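# Pin fork link to eye plate with 12 mm pin

## Task

Join the fork link and the eye plate by inserting the 12 mm pin so it passes through both cheeks of the fork and through the eye, with the pin's head resting against the fork on the side facing the parts box. The attempt fails if the pin is forced into the metal of the fork cheeks or the eye plate. At the end, neither gripper alone nor both together may still be holding any loose object apart from the fork link or the fitted pin, otherwise the result is zero. The assembly must stay together by itself at the end; if only the robot is keeping it in place, it is not done.

## Robot and tools

Robot: two arms, left_arm and right_arm, each with a six-joint arm and a parallel gripper. All poses share one scene frame. The origin sits on the table surface midway between the arms, +x points out over the table, +z points up, and left_arm is mounted on the +y side. The names left and right do not correspond to sides of any image. Printed hand positions can be slightly wrong, more so when an arm is stretched far.

Gripper geometry: the fingers extend along the gripper's own +z axis and open and close along its y axis. end_effector_position is the spot between the finger pads when closed, roughly 2 cm short of the fingertips; closing pushes the tips about 10 mm further along +z.

The row format (used by execute_actions and move): 16 numbers in one flat list covering both arms. First left_arm: x, y, z, qw, qx, qy, qz, opening; then the same eight for right_arm. Both arms must be filled in even if one does not move. x, y, z is an absolute target for end_effector_position in metres, scene frame. qw, qx, qy, qz is an absolute target for end_effector_quat_wxyz, scalar first, scene frame. opening is a command from -1 (closed) to +1 (fully open, 0.084 m). To keep an arm still, resend its whole last reported pose plus the desired opening; to keep an orientation fixed, repeat the same quaternion rather than copying a drifted reported one.

execute_actions(actions): a list of actions. Each action is a table of up to 15 rows; each row lasts one control step of 1/30 s, and a short table repeats its final row until 15 steps have passed. An empty list just reports state and images. A target more than 0.6 m from the gripper's current position along any of its own axes gets the action rejected for both arms; if the first action is malformed or fails that check, nothing in the call runs. Per control step the commanded pose is clamped to within 70 mm and 16 degrees of the measured pose, then damped inverse kinematics drives the joints, favouring position over orientation. A distant target therefore needs several actions; after an action the arm goes at most to its last clamped pose.

move(target, speed, blocking): target is one 16-number row as above (absolute poses). The grippers travel in straight lines that finish together, taking 0.5 to 10 s (cut off at 10 s). speed is the top path speed in m/s, 0.002 to 0.5, default 0.25; rotation is capped at twice that in rad/s. Openings are applied at the start. Paths ignore obstacles and the other arm, the hand may lag, stray or overshoot speed (worst when nearly straight). Faster contact and targets set further past the contact press harder. With blocking=false the reply comes after 0.5 s while motion continues; then use wait or stop before sending other motion. The result adds a move: line with the outcome (done, off_target, moving, held, fault) and limits; distance to pose per gripper is given. held means a safety check blocked the last step; limits=paced means the pose was clipped; limits=held means some steps were blocked, after which the arm may briefly move fast.

wait(seconds): 0 to 10 s, arms keep their last command; returns early if a running move ends. stop(): brakes a running move (needs braking distance); fingers continue. zoom_image(camera, region): region [x0, y0, x1, y1] in pixels of that camera's latest image, origin top-left, at most 504 by 504. finished_scene(scene): ends the scene after the robot holds its last command; irreversible, so only call it once the pin is seated and nothing is gripped except allowed parts.

Results: a state line per arm with position (m), quaternion, and linear/angular velocities; Hand target lines show the pose now being driven toward; grip_measured is the measured finger opening on the opening scale; joint positions and torques (torques include offsets and noise, nonzero in free air). A pose unreachable line means clearance checks altered or blocked that arm's command. Images come from cam_head_left, cam_head_right, cam_left_wrist, cam_right_wrist, each 896x504; calibration (K, distortion, T_world_to_cam) is supplied and may be a few mm or degrees off.

Gripping: command an opening clearly below grip_measured to hold; the gap sets squeeze force, up to about 24 N per pad for objects up to roughly 6 cm. Fast closing can hit harder. Resending grip_measured still applies light pressure.

Joint ranges (rad): waist -6.283 to 6.283, shoulder -2.304 to 2.304, elbow -4.224 to 0.061, forearm roll -6.283 to 6.283, wrist pitch -2.164 to 2.164, wrist roll -6.283 to 6.283. Load limits (N m): waist 56.4, shoulder 56.4, elbow 47, forearm roll 25.3, wrist pitch 17.8, wrist roll 17.8, including held weight. Exceeding one triggers a TORQUE FAULT: the arm backs off, freezes 10 s and drops the rest of the call. Holding loads heats motors; MOTOR HOT appears from 65 °C and at 80 °C an OVER-TEMPERATURE FAULT brakes the arm until cool. The simulation keeps running while you compose replies.

Avoid: arms colliding or pushing each other, ramming the pin into the fork or plate metal, dropping or knocking anything off the table, slamming or hard pressing. Loose objects may occasionally be nudged by outside disturbances, so recheck positions before inserting.

Each tool is called in YAML: its name, and indented under it one key for each argument.

## Session

execute_actions:
  actions: []

Scene clock: 0.00 s.
left_arm: end_effector_position=(+0.8078, +0.5017, +0.3206) grip_measured=+1.00 end_effector_quat_wxyz=(-0.565, +0.686, -0.447, +0.103) end_effector_velocity=(+0.000, -0.000, +0.000) end_effector_angular_velocity=(-0.000, -0.000, -0.002) | right_arm: end_effector_position=(+0.2006, -0.4780, +0.1695) grip_measured=+1.00 end_effector_quat_wxyz=(-0.209, +0.485, +0.834, -0.160) end_effector_velocity=(-0.000, -0.000, +0.000) end_effector_angular_velocity=(-0.000, +0.000, +0.001)
Joint positions: left_arm=[-0.202 -0.625 -1.198  2.011 -0.902 -0.625  0.084] | right_arm=[-0.245 -0.069 -0.33  -0.352 -0.771 -2.139  0.084]
Joint velocities: left_arm=[-0.     0.001 -0.     0.001  0.001  0.     0.   ] | right_arm=[-0.     0.001  0.001 -0.001  0.     0.    -0.   ]
Joint torques (N m, as the arm reports them, + toward a larger angle): no reading
Motor temperatures (°C, as the motors report them): left_arm=[32 33 36 35 33 35] | right_arm=[31 31 30 35 34 33]
Hand target (left_arm): +0.808, +0.502, +0.321; -0.565, +0.686, -0.447, +0.103
Hand target (right_arm): +0.201, -0.478, +0.169; -0.209, +0.485, +0.834, -0.160

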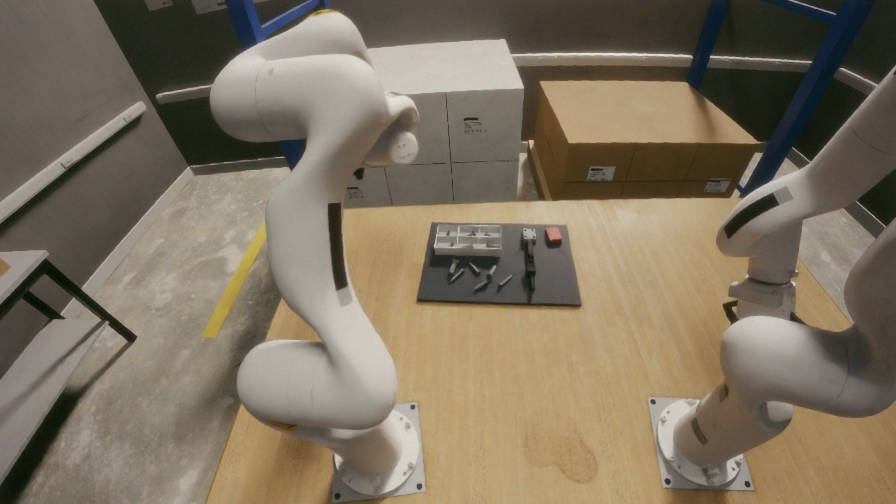

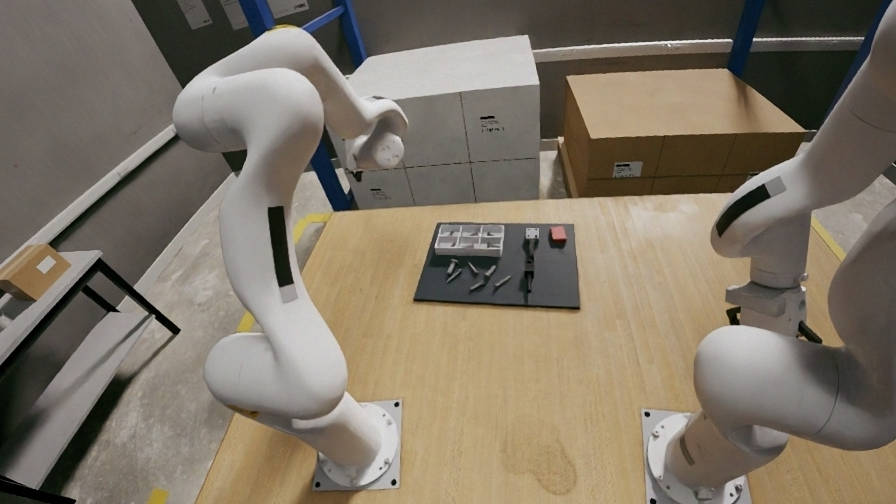

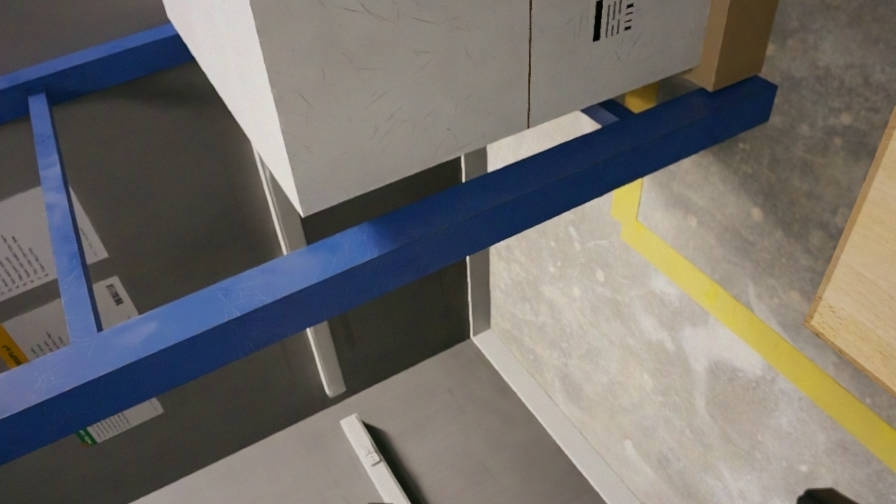

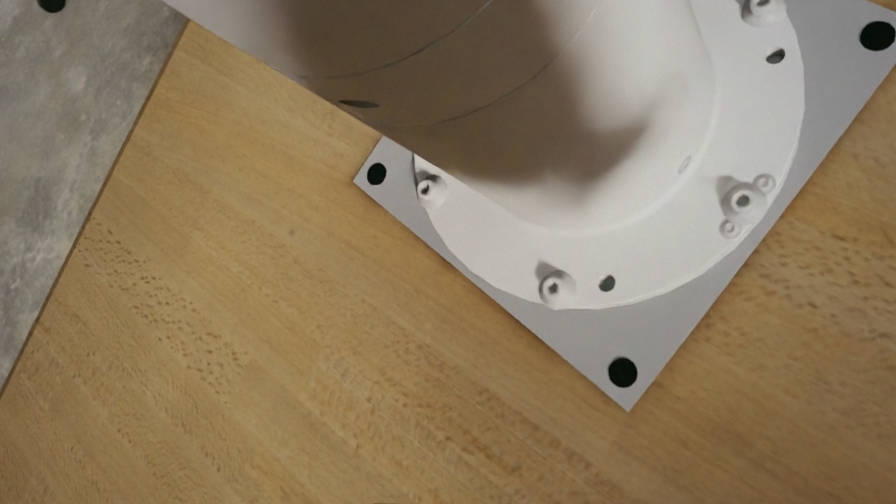

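zoom_image:
  camera: "cam_head_left"
  region: [410, 215, 590, 315]

zoom_image:
  camera: "cam_head_right"
  region: [410, 215, 590, 315]

Region (410, 215, 590, 315) of cam_head_left's 896x504 image, scaled by 2.800, with more detail than that image has.

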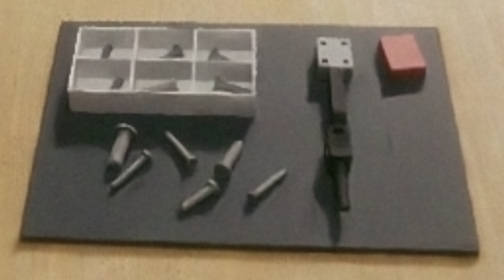

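Region (410, 215, 590, 315) of cam_head_right's 896x504 image, scaled by 2.800, with more detail than that image has.

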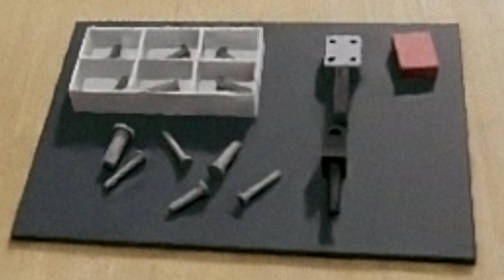

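move:
  target: [0.8078,0.5017,0.3206,-0.565,0.686,-0.447,0.103,1,0.64,-0.02,0.22,0,0,1,0,1]
  speed: 0.4

Scene clock: 7.10 s.
left_arm: end_effector_position=(+0.8078, +0.5017, +0.3206) grip_measured=+1.00 end_effector_quat_wxyz=(-0.565, +0.686, -0.447, +0.103) end_effector_velocity=(+0.000, +0.000, +0.001) end_effector_angular_velocity=(-0.001, -0.000, -0.000) | right_arm: end_effector_position=(+0.6403, -0.0212, +0.2184) grip_measured=+1.00 end_effector_quat_wxyz=(-0.000, +0.000, +1.000, -0.001) end_effector_velocity=(+0.002, +0.002, -0.000) end_effector_angular_velocity=(-0.001, +0.002, +0.001)
Joint positions: left_arm=[-0.201 -0.625 -1.199  2.01  -0.901 -0.624  0.084] | right_arm=[ 0.654 -0.737 -1.535 -0.001 -0.799 -2.61   0.084]
Joint velocities: left_arm=[ 0.     0.001 -0.    -0.     0.001  0.     0.   ] | right_arm=[ 0.001 -0.007 -0.011  0.001 -0.007 -0.001  0.   ]
Joint torques (N m, as the arm reports them, + toward a larger angle): left_arm=[  6.64  62.98 -11.29  -0.27  -0.63  -0.25] | right_arm=[  0.89  38.3  -15.29  -0.54   0.13  -0.09]
Motor temperatures (°C, as the motors report them): left_arm=[32 33 36 35 33 35] | right_arm=[31 31 30 35 34 33]
Hand target (left_arm): +0.808, +0.502, +0.321; -0.565, +0.686, -0.447, +0.103
Hand target (right_arm): +0.640, -0.021, +0.218; -0.000, +0.000, +1.000, -0.001
Off the commanded pose (left_arm): 0.000 m, 0 deg.
Off the commanded pose (right_arm): 0.002 m, 0 deg.
move: done; limits=paced
camera_calibration (this result's frames):
cam_left_wrist: T_world_to_cam=[[-0.505929, 0.0443584, -0.861434, 0.697016], [-0.580226, 0.721465, 0.377924, 0.0519253], [0.638258, 0.691029, -0.339272, -0.626616], [0, 0, 0, 1]] pos_world=[0.782712, 0.364629, 0.368216]
cam_right_wrist: T_world_to_cam=[[0.00389058, 0.999978, -0.00531086, 0.0549508], [0.999991, -0.0038803, 0.00194558, -0.570747], [0.00192493, -0.00531837, -0.999984, 0.344096], [0, 0, 0, 1]] pos_world=[0.569865, -0.0553342, 0.345493]

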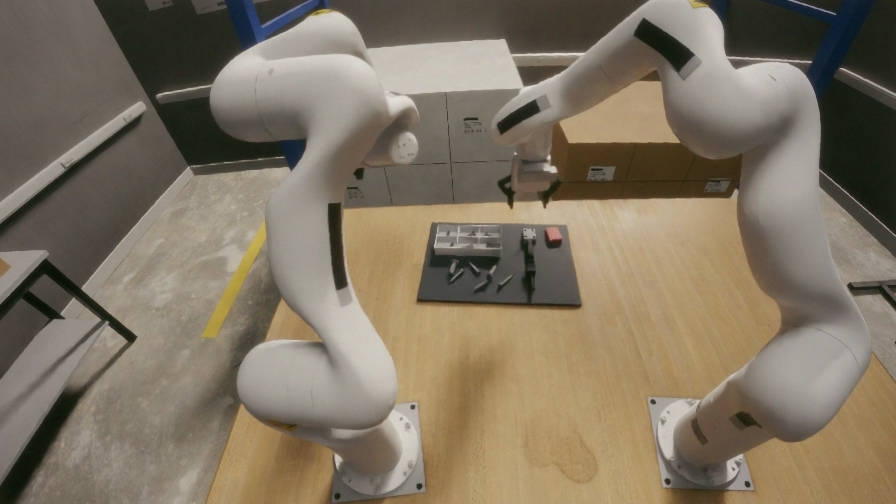

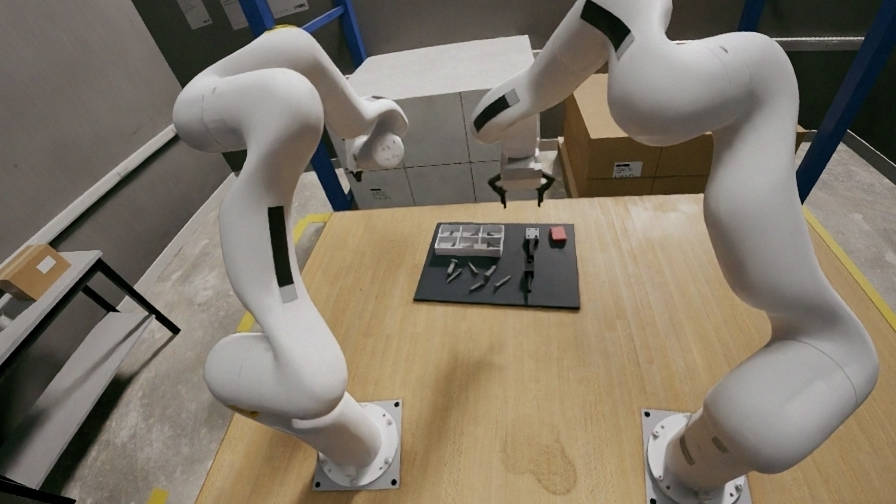

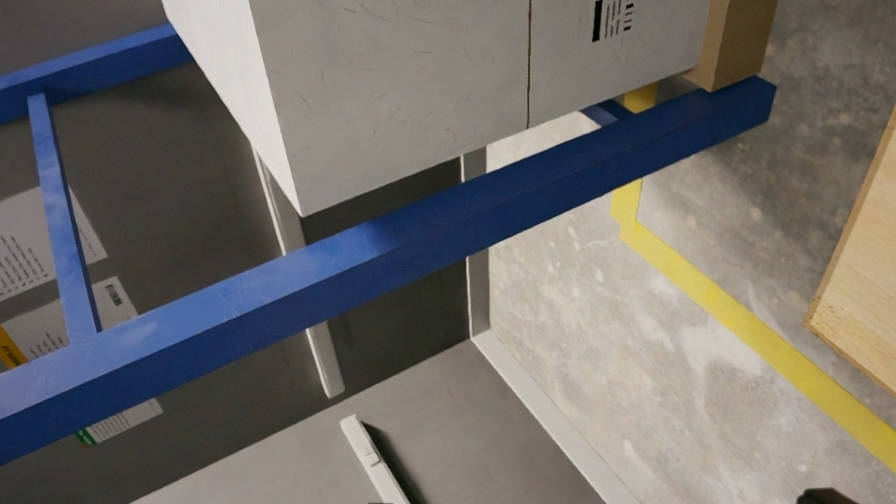

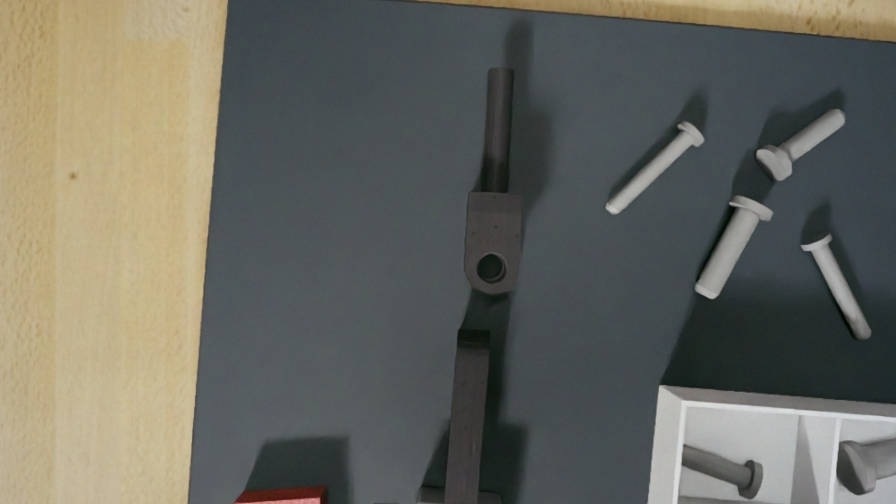

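move:
  target: [0.8078,0.5017,0.3206,-0.565,0.686,-0.447,0.103,1,0.72,0.07,0.2,0,0,1,0,1]
  speed: 0.4

Scene clock: 10.17 s.
left_arm: end_effector_position=(+0.8078, +0.5017, +0.3206) grip_measured=+1.00 end_effector_quat_wxyz=(-0.565, +0.686, -0.447, +0.103) end_effector_velocity=(+0.000, -0.000, -0.001) end_effector_angular_velocity=(-0.000, +0.002, -0.001) | right_arm: end_effector_position=(+0.7199, +0.0698, +0.1997) grip_measured=+1.00 end_effector_quat_wxyz=(+0.000, -0.000, +1.000, +0.000) end_effector_velocity=(+0.001, +0.003, -0.001) end_effector_angular_velocity=(-0.005, +0.009, +0.003)
Joint positions: left_arm=[-0.201 -0.625 -1.199  2.01  -0.901 -0.624  0.084] | right_arm=[ 0.703 -1.093 -2.104  0.    -1.01  -2.562  0.084]
Joint velocities: left_arm=[-0.001 -0.001  0.    -0.     0.     0.    -0.   ] | right_arm=[ 0.003 -0.02  -0.033  0.001 -0.024 -0.001  0.   ]
Joint torques (N m, as the arm reports them, + toward a larger angle): left_arm=[  6.02  61.95 -11.39  -0.88  -0.58  -0.25] | right_arm=[ -4.61  51.67 -14.53  -0.77   0.37  -0.22]
Motor temperatures (°C, as the motors report them): left_arm=[32 33 36 35 33 35] | right_arm=[31 31 30 35 34 33]
Hand target (left_arm): +0.808, +0.502, +0.321; -0.565, +0.686, -0.447, +0.103
Hand target (right_arm): +0.720, +0.070, +0.200; -0.000, -0.000, +1.000, +0.000
Off the commanded pose (left_arm): 0.000 m, 0 deg.
Off the commanded pose (right_arm): 0.000 m, 0 deg.
move: done
camera_calibration (this result's frames):
cam_left_wrist: T_world_to_cam=[[-0.505928, 0.0443598, -0.861434, 0.697015], [-0.580225, 0.721466, 0.377923, 0.0519233], [0.63826, 0.691028, -0.339271, -0.626617], [0, 0, 0, 1]] pos_world=[0.782711, 0.36463, 0.368216]
cam_right_wrist: T_world_to_cam=[[0.00348565, 0.999987, -0.00359043, -0.0365341], [0.999988, -0.00347362, 0.00335078, -0.6503], [0.00333827, -0.00360207, -0.999988, 0.324685], [0, 0, 0, 1]] pos_world=[0.649336, 0.0354443, 0.326729]

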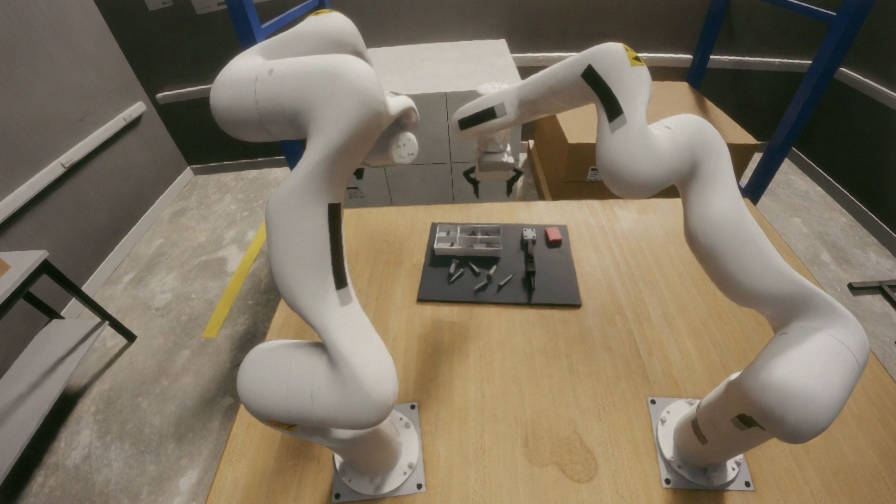

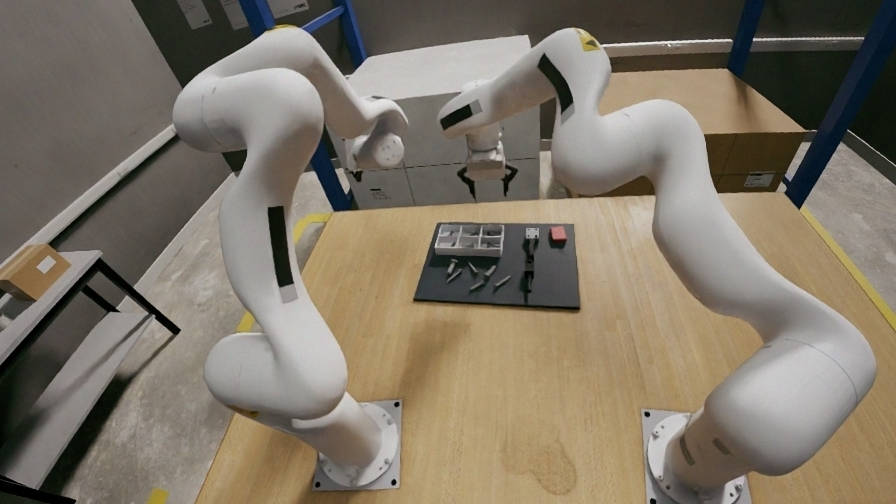

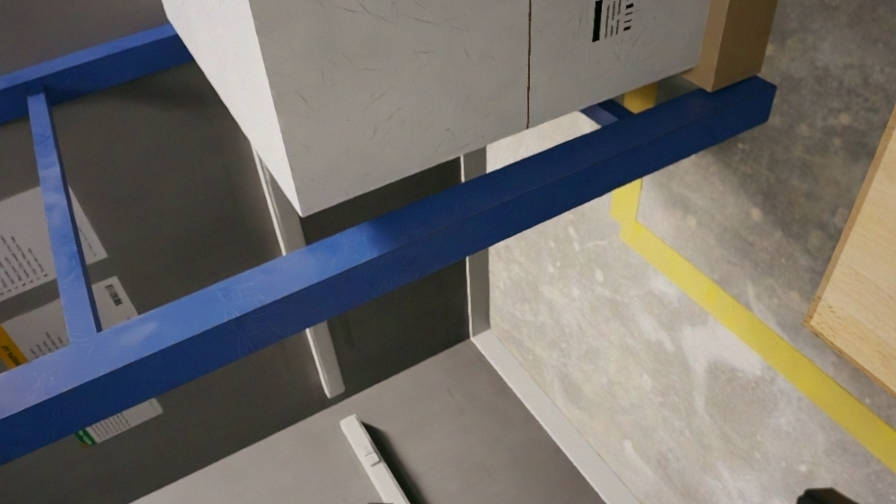

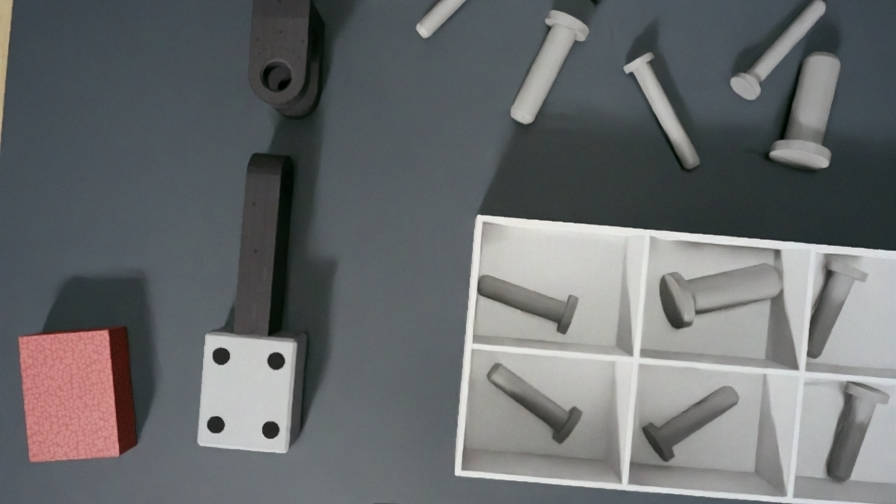

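zoom_image:
  camera: "cam_right_wrist"
  region: [192, 0, 896, 200]

zoom_image:
  camera: "cam_right_wrist"
  region: [200, 0, 700, 200]

zoom_image:
  camera: "cam_right_wrist"
  region: [450, 220, 896, 500]

Region (192, 0, 896, 200) is 704x200 pixels. A region can be at most 504 by 504 pixels.

Region (200, 0, 700, 200) of cam_right_wrist's 896x504 image, scaled by 1.008, with more detail than that image has; it fills the top 202 rows of this view, and the rest is white.

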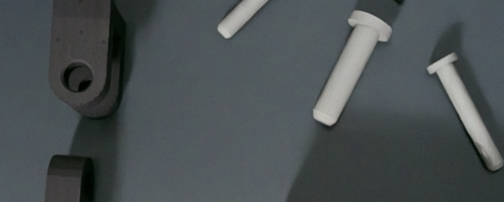

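Region (450, 220, 896, 500) of cam_right_wrist's 896x504 image, scaled by 1.130, with more detail than that image has; it fills the top 316 rows of this view, and the rest is white.

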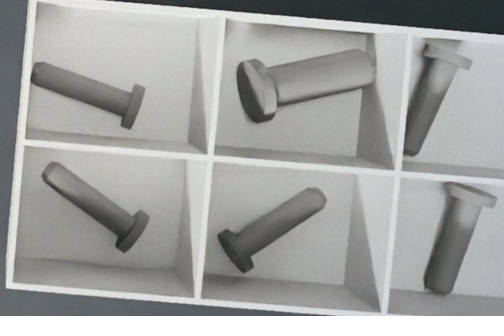

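move:
  target: [0.6,0.3,0.2,0,0,1,0,1,0.5,-0.25,0.28,0,0,0.707,0.707,1]
  speed: 0.4

move:
  target: [0.558,-0.036,0.12,0,0,1,0,1,0.5,-0.25,0.28,0,0,0.707,0.707,1]
  speed: 0.4

Scene clock: 21.50 s.
left_arm: end_effector_position=(+0.6010, +0.2991, +0.2001) grip_measured=+1.00 end_effector_quat_wxyz=(-0.000, -0.001, +1.000, +0.000) end_effector_velocity=(-0.001, -0.002, -0.001) end_effector_angular_velocity=(+0.007, +0.010, -0.003) | right_arm: end_effector_position=(+0.5002, -0.2495, +0.2813) grip_measured=+1.00 end_effector_quat_wxyz=(-0.002, +0.001, +0.707, +0.707) end_effector_velocity=(-0.002, -0.001, -0.000) end_effector_angular_velocity=(+0.004, +0.001, +0.002)
Joint positions: left_arm=[-0.271 -0.468 -1.066  3.142  0.599 -0.115  0.084] | right_arm=[-0.17  -0.65  -0.828  1.28  -1.621 -4.539  0.084]
Joint velocities: left_arm=[-0.006 -0.006 -0.006  0.01   0.011 -0.011 -0.   ] | right_arm=[-0.002 -0.001  0.002 -0.004 -0.004 -0.003  0.   ]
Joint torques (N m, as the arm reports them, + toward a larger angle): left_arm=[  6.84  53.16 -10.54  -1.14   0.5   -0.14] | right_arm=[-0.24 34.35 -9.2  -1.73 -0.6  -0.08]
Motor temperatures (°C, as the motors report them): left_arm=[32 33 36 35 33 35] | right_arm=[31 31 31 35 34 33]
Hand target (left_arm): +0.601, +0.299, +0.200; -0.001, -0.001, +1.000, +0.001
Hand target (right_arm): +0.500, -0.250, +0.281; -0.002, +0.001, +0.707, +0.707
Off the commanded pose (left_arm): 0.001 m, 0 deg.
Off the commanded pose (right_arm): 0.001 m, 0 deg.
move: done
camera_calibration (this result's frames):
cam_left_wrist: T_world_to_cam=[[0.0101084, 0.999942, 0.00370146, -0.271495], [0.999895, -0.0101463, 0.0103595, -0.533651], [0.0103964, 0.00359635, -0.999939, 0.319612], [0, 0, 0, 1]] pos_world=[0.533017, 0.264915, 0.326126]
cam_right_wrist: T_world_to_cam=[[0.00761757, 0.00513301, 0.999958, -0.248729], [0.99997, -0.00134274, -0.00761077, -0.428364], [0.00130361, 0.999986, -0.00514308, 0.377404], [0, 0, 0, 1]] pos_world=[0.429754, -0.376698, 0.247399]

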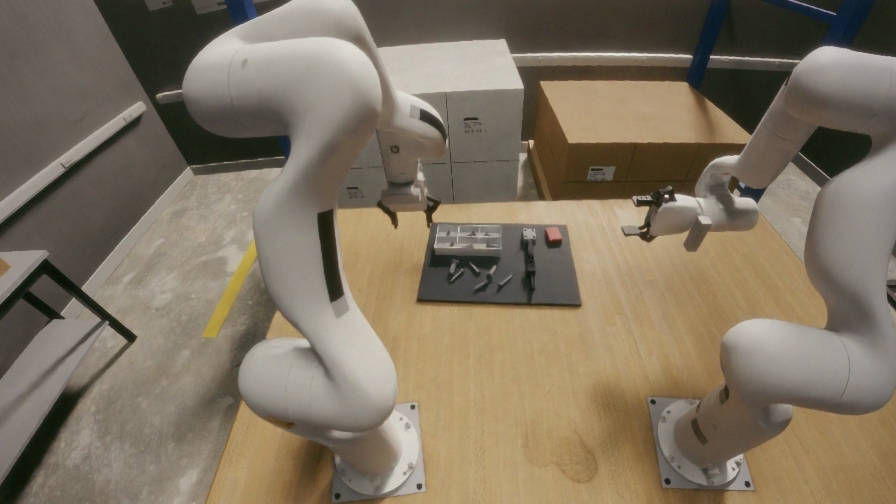

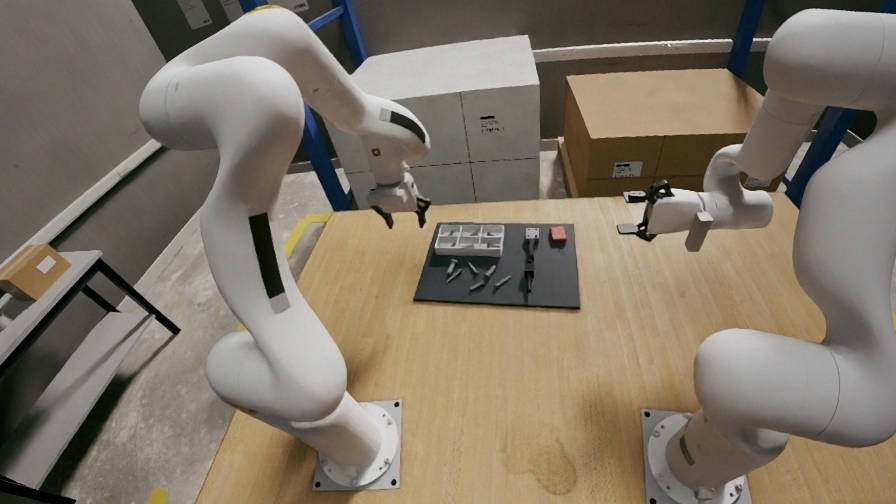

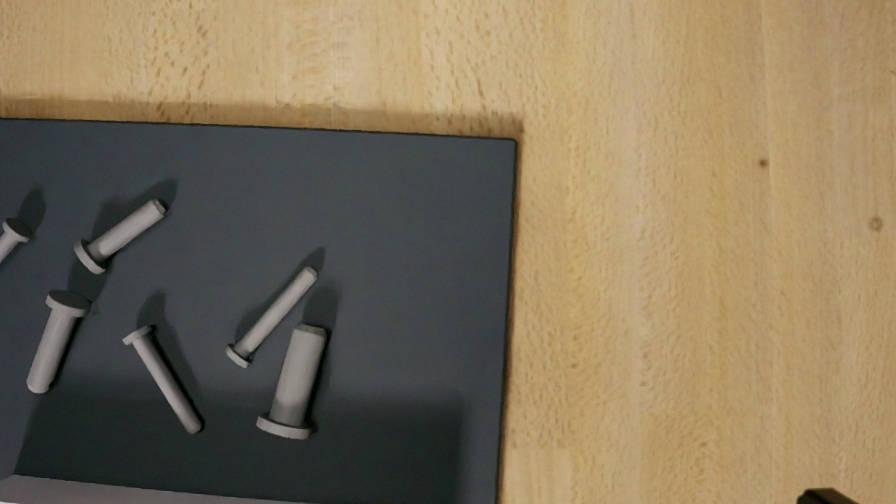

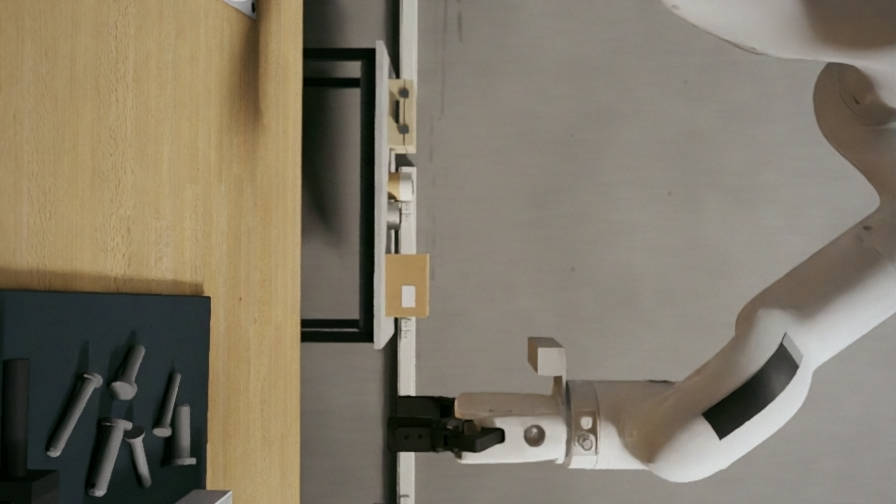

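Scene clock: 23.10 s.
left_arm: end_effector_position=(+0.5590, -0.0356, +0.1204) grip_measured=+1.00 end_effector_quat_wxyz=(-0.000, -0.000, +1.000, -0.000) end_effector_velocity=(-0.000, -0.001, -0.001) end_effector_angular_velocity=(+0.003, +0.002, -0.000) | right_arm: end_effector_position=(+0.5000, -0.2500, +0.2800) grip_measured=+1.00 end_effector_quat_wxyz=(-0.000, -0.000, +0.707, +0.707) end_effector_velocity=(+0.000, +0.000, +0.000) end_effector_angular_velocity=(-0.000, -0.002, +0.001)
Joint positions: left_arm=[-0.833 -0.782 -1.358  3.14   0.576 -0.673  0.084] | right_arm=[-0.172 -0.654 -0.828  1.28  -1.621 -4.546  0.084]
Joint velocities: left_arm=[-0.002 -0.006 -0.006  0.002  0.003 -0.004  0.   ] | right_arm=[ 0.001  0.    -0.001  0.    -0.    -0.001  0.   ]
Joint torques (N m, as the arm reports them, + toward a larger angle): left_arm=[  7.14  65.63 -10.04  -1.64   0.38  -0.09] | right_arm=[-0.05 31.23 -9.31 -0.55 -0.74 -0.23]
Motor temperatures (°C, as the motors report them): left_arm=[32 33 36 35 33 35] | right_arm=[31 31 31 35 34 33]
Hand target (left_arm): +0.559, -0.036, +0.120; -0.000, -0.000, +1.000, -0.000
Hand target (right_arm): +0.500, -0.250, +0.280; -0.000, -0.000, +0.707, +0.707
Off the commanded pose (left_arm): 0.001 m, 0 deg.
Off the commanded pose (right_arm): 0.000 m, 0 deg.
move: done; limits=paced
camera_calibration (this result's frames):
cam_left_wrist: T_world_to_cam=[[0.0118855, 0.999925, 0.00298365, 0.0630451], [0.999877, -0.0119153, 0.0101945, -0.494291], [0.0102293, 0.00286211, -0.999944, 0.241665], [0, 0, 0, 1]] pos_world=[0.491009, -0.0696216, 0.246503]
cam_right_wrist: T_world_to_cam=[[0.00370272, 0.00420375, 0.999984, -0.245696], [0.99999, -0.00256987, -0.00369194, -0.429583], [0.00255431, 0.999988, -0.00421322, 0.376988], [0, 0, 0, 1]] pos_world=[0.429526, -0.377055, 0.245694]

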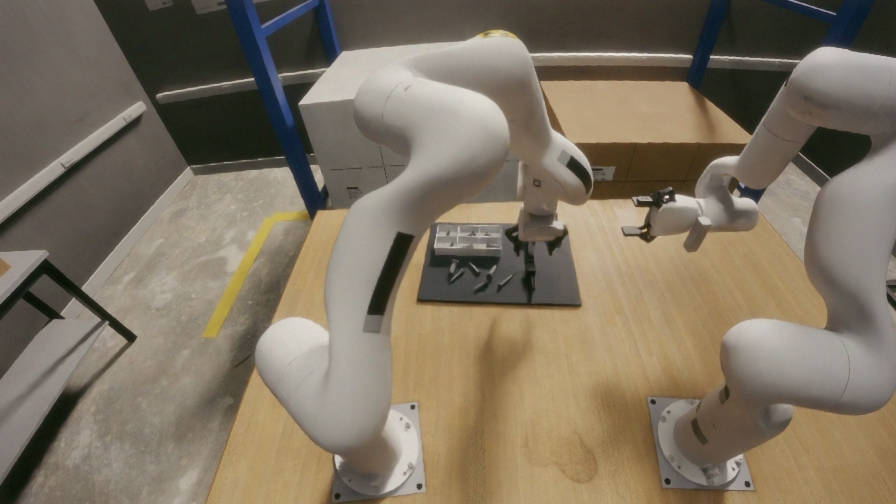

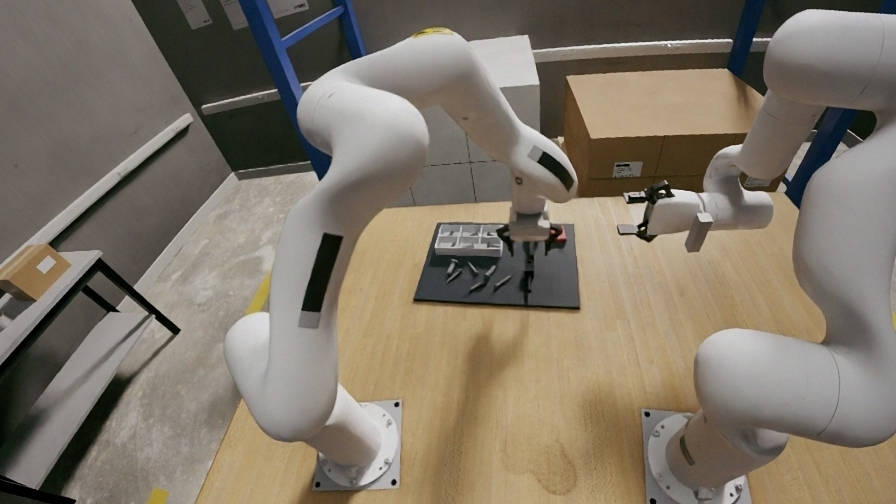

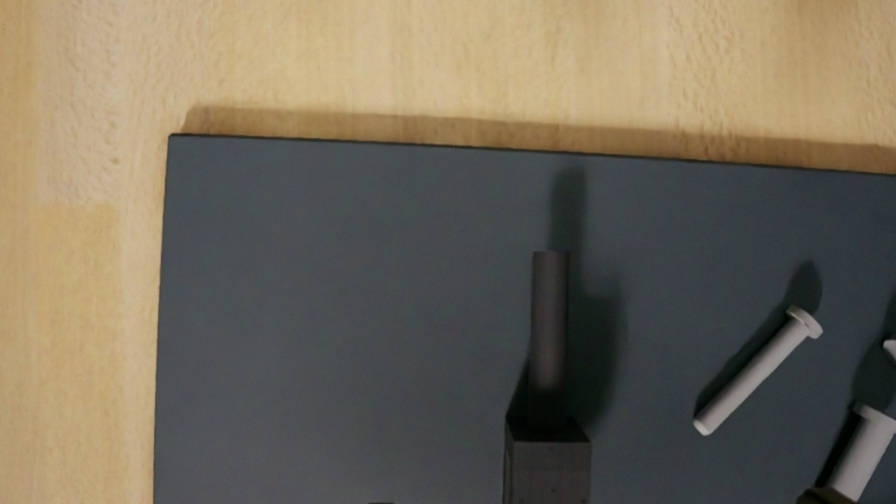

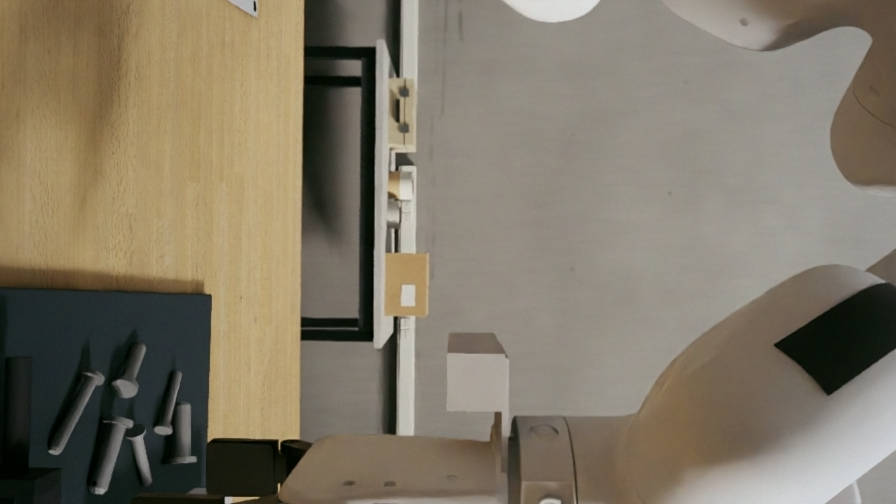

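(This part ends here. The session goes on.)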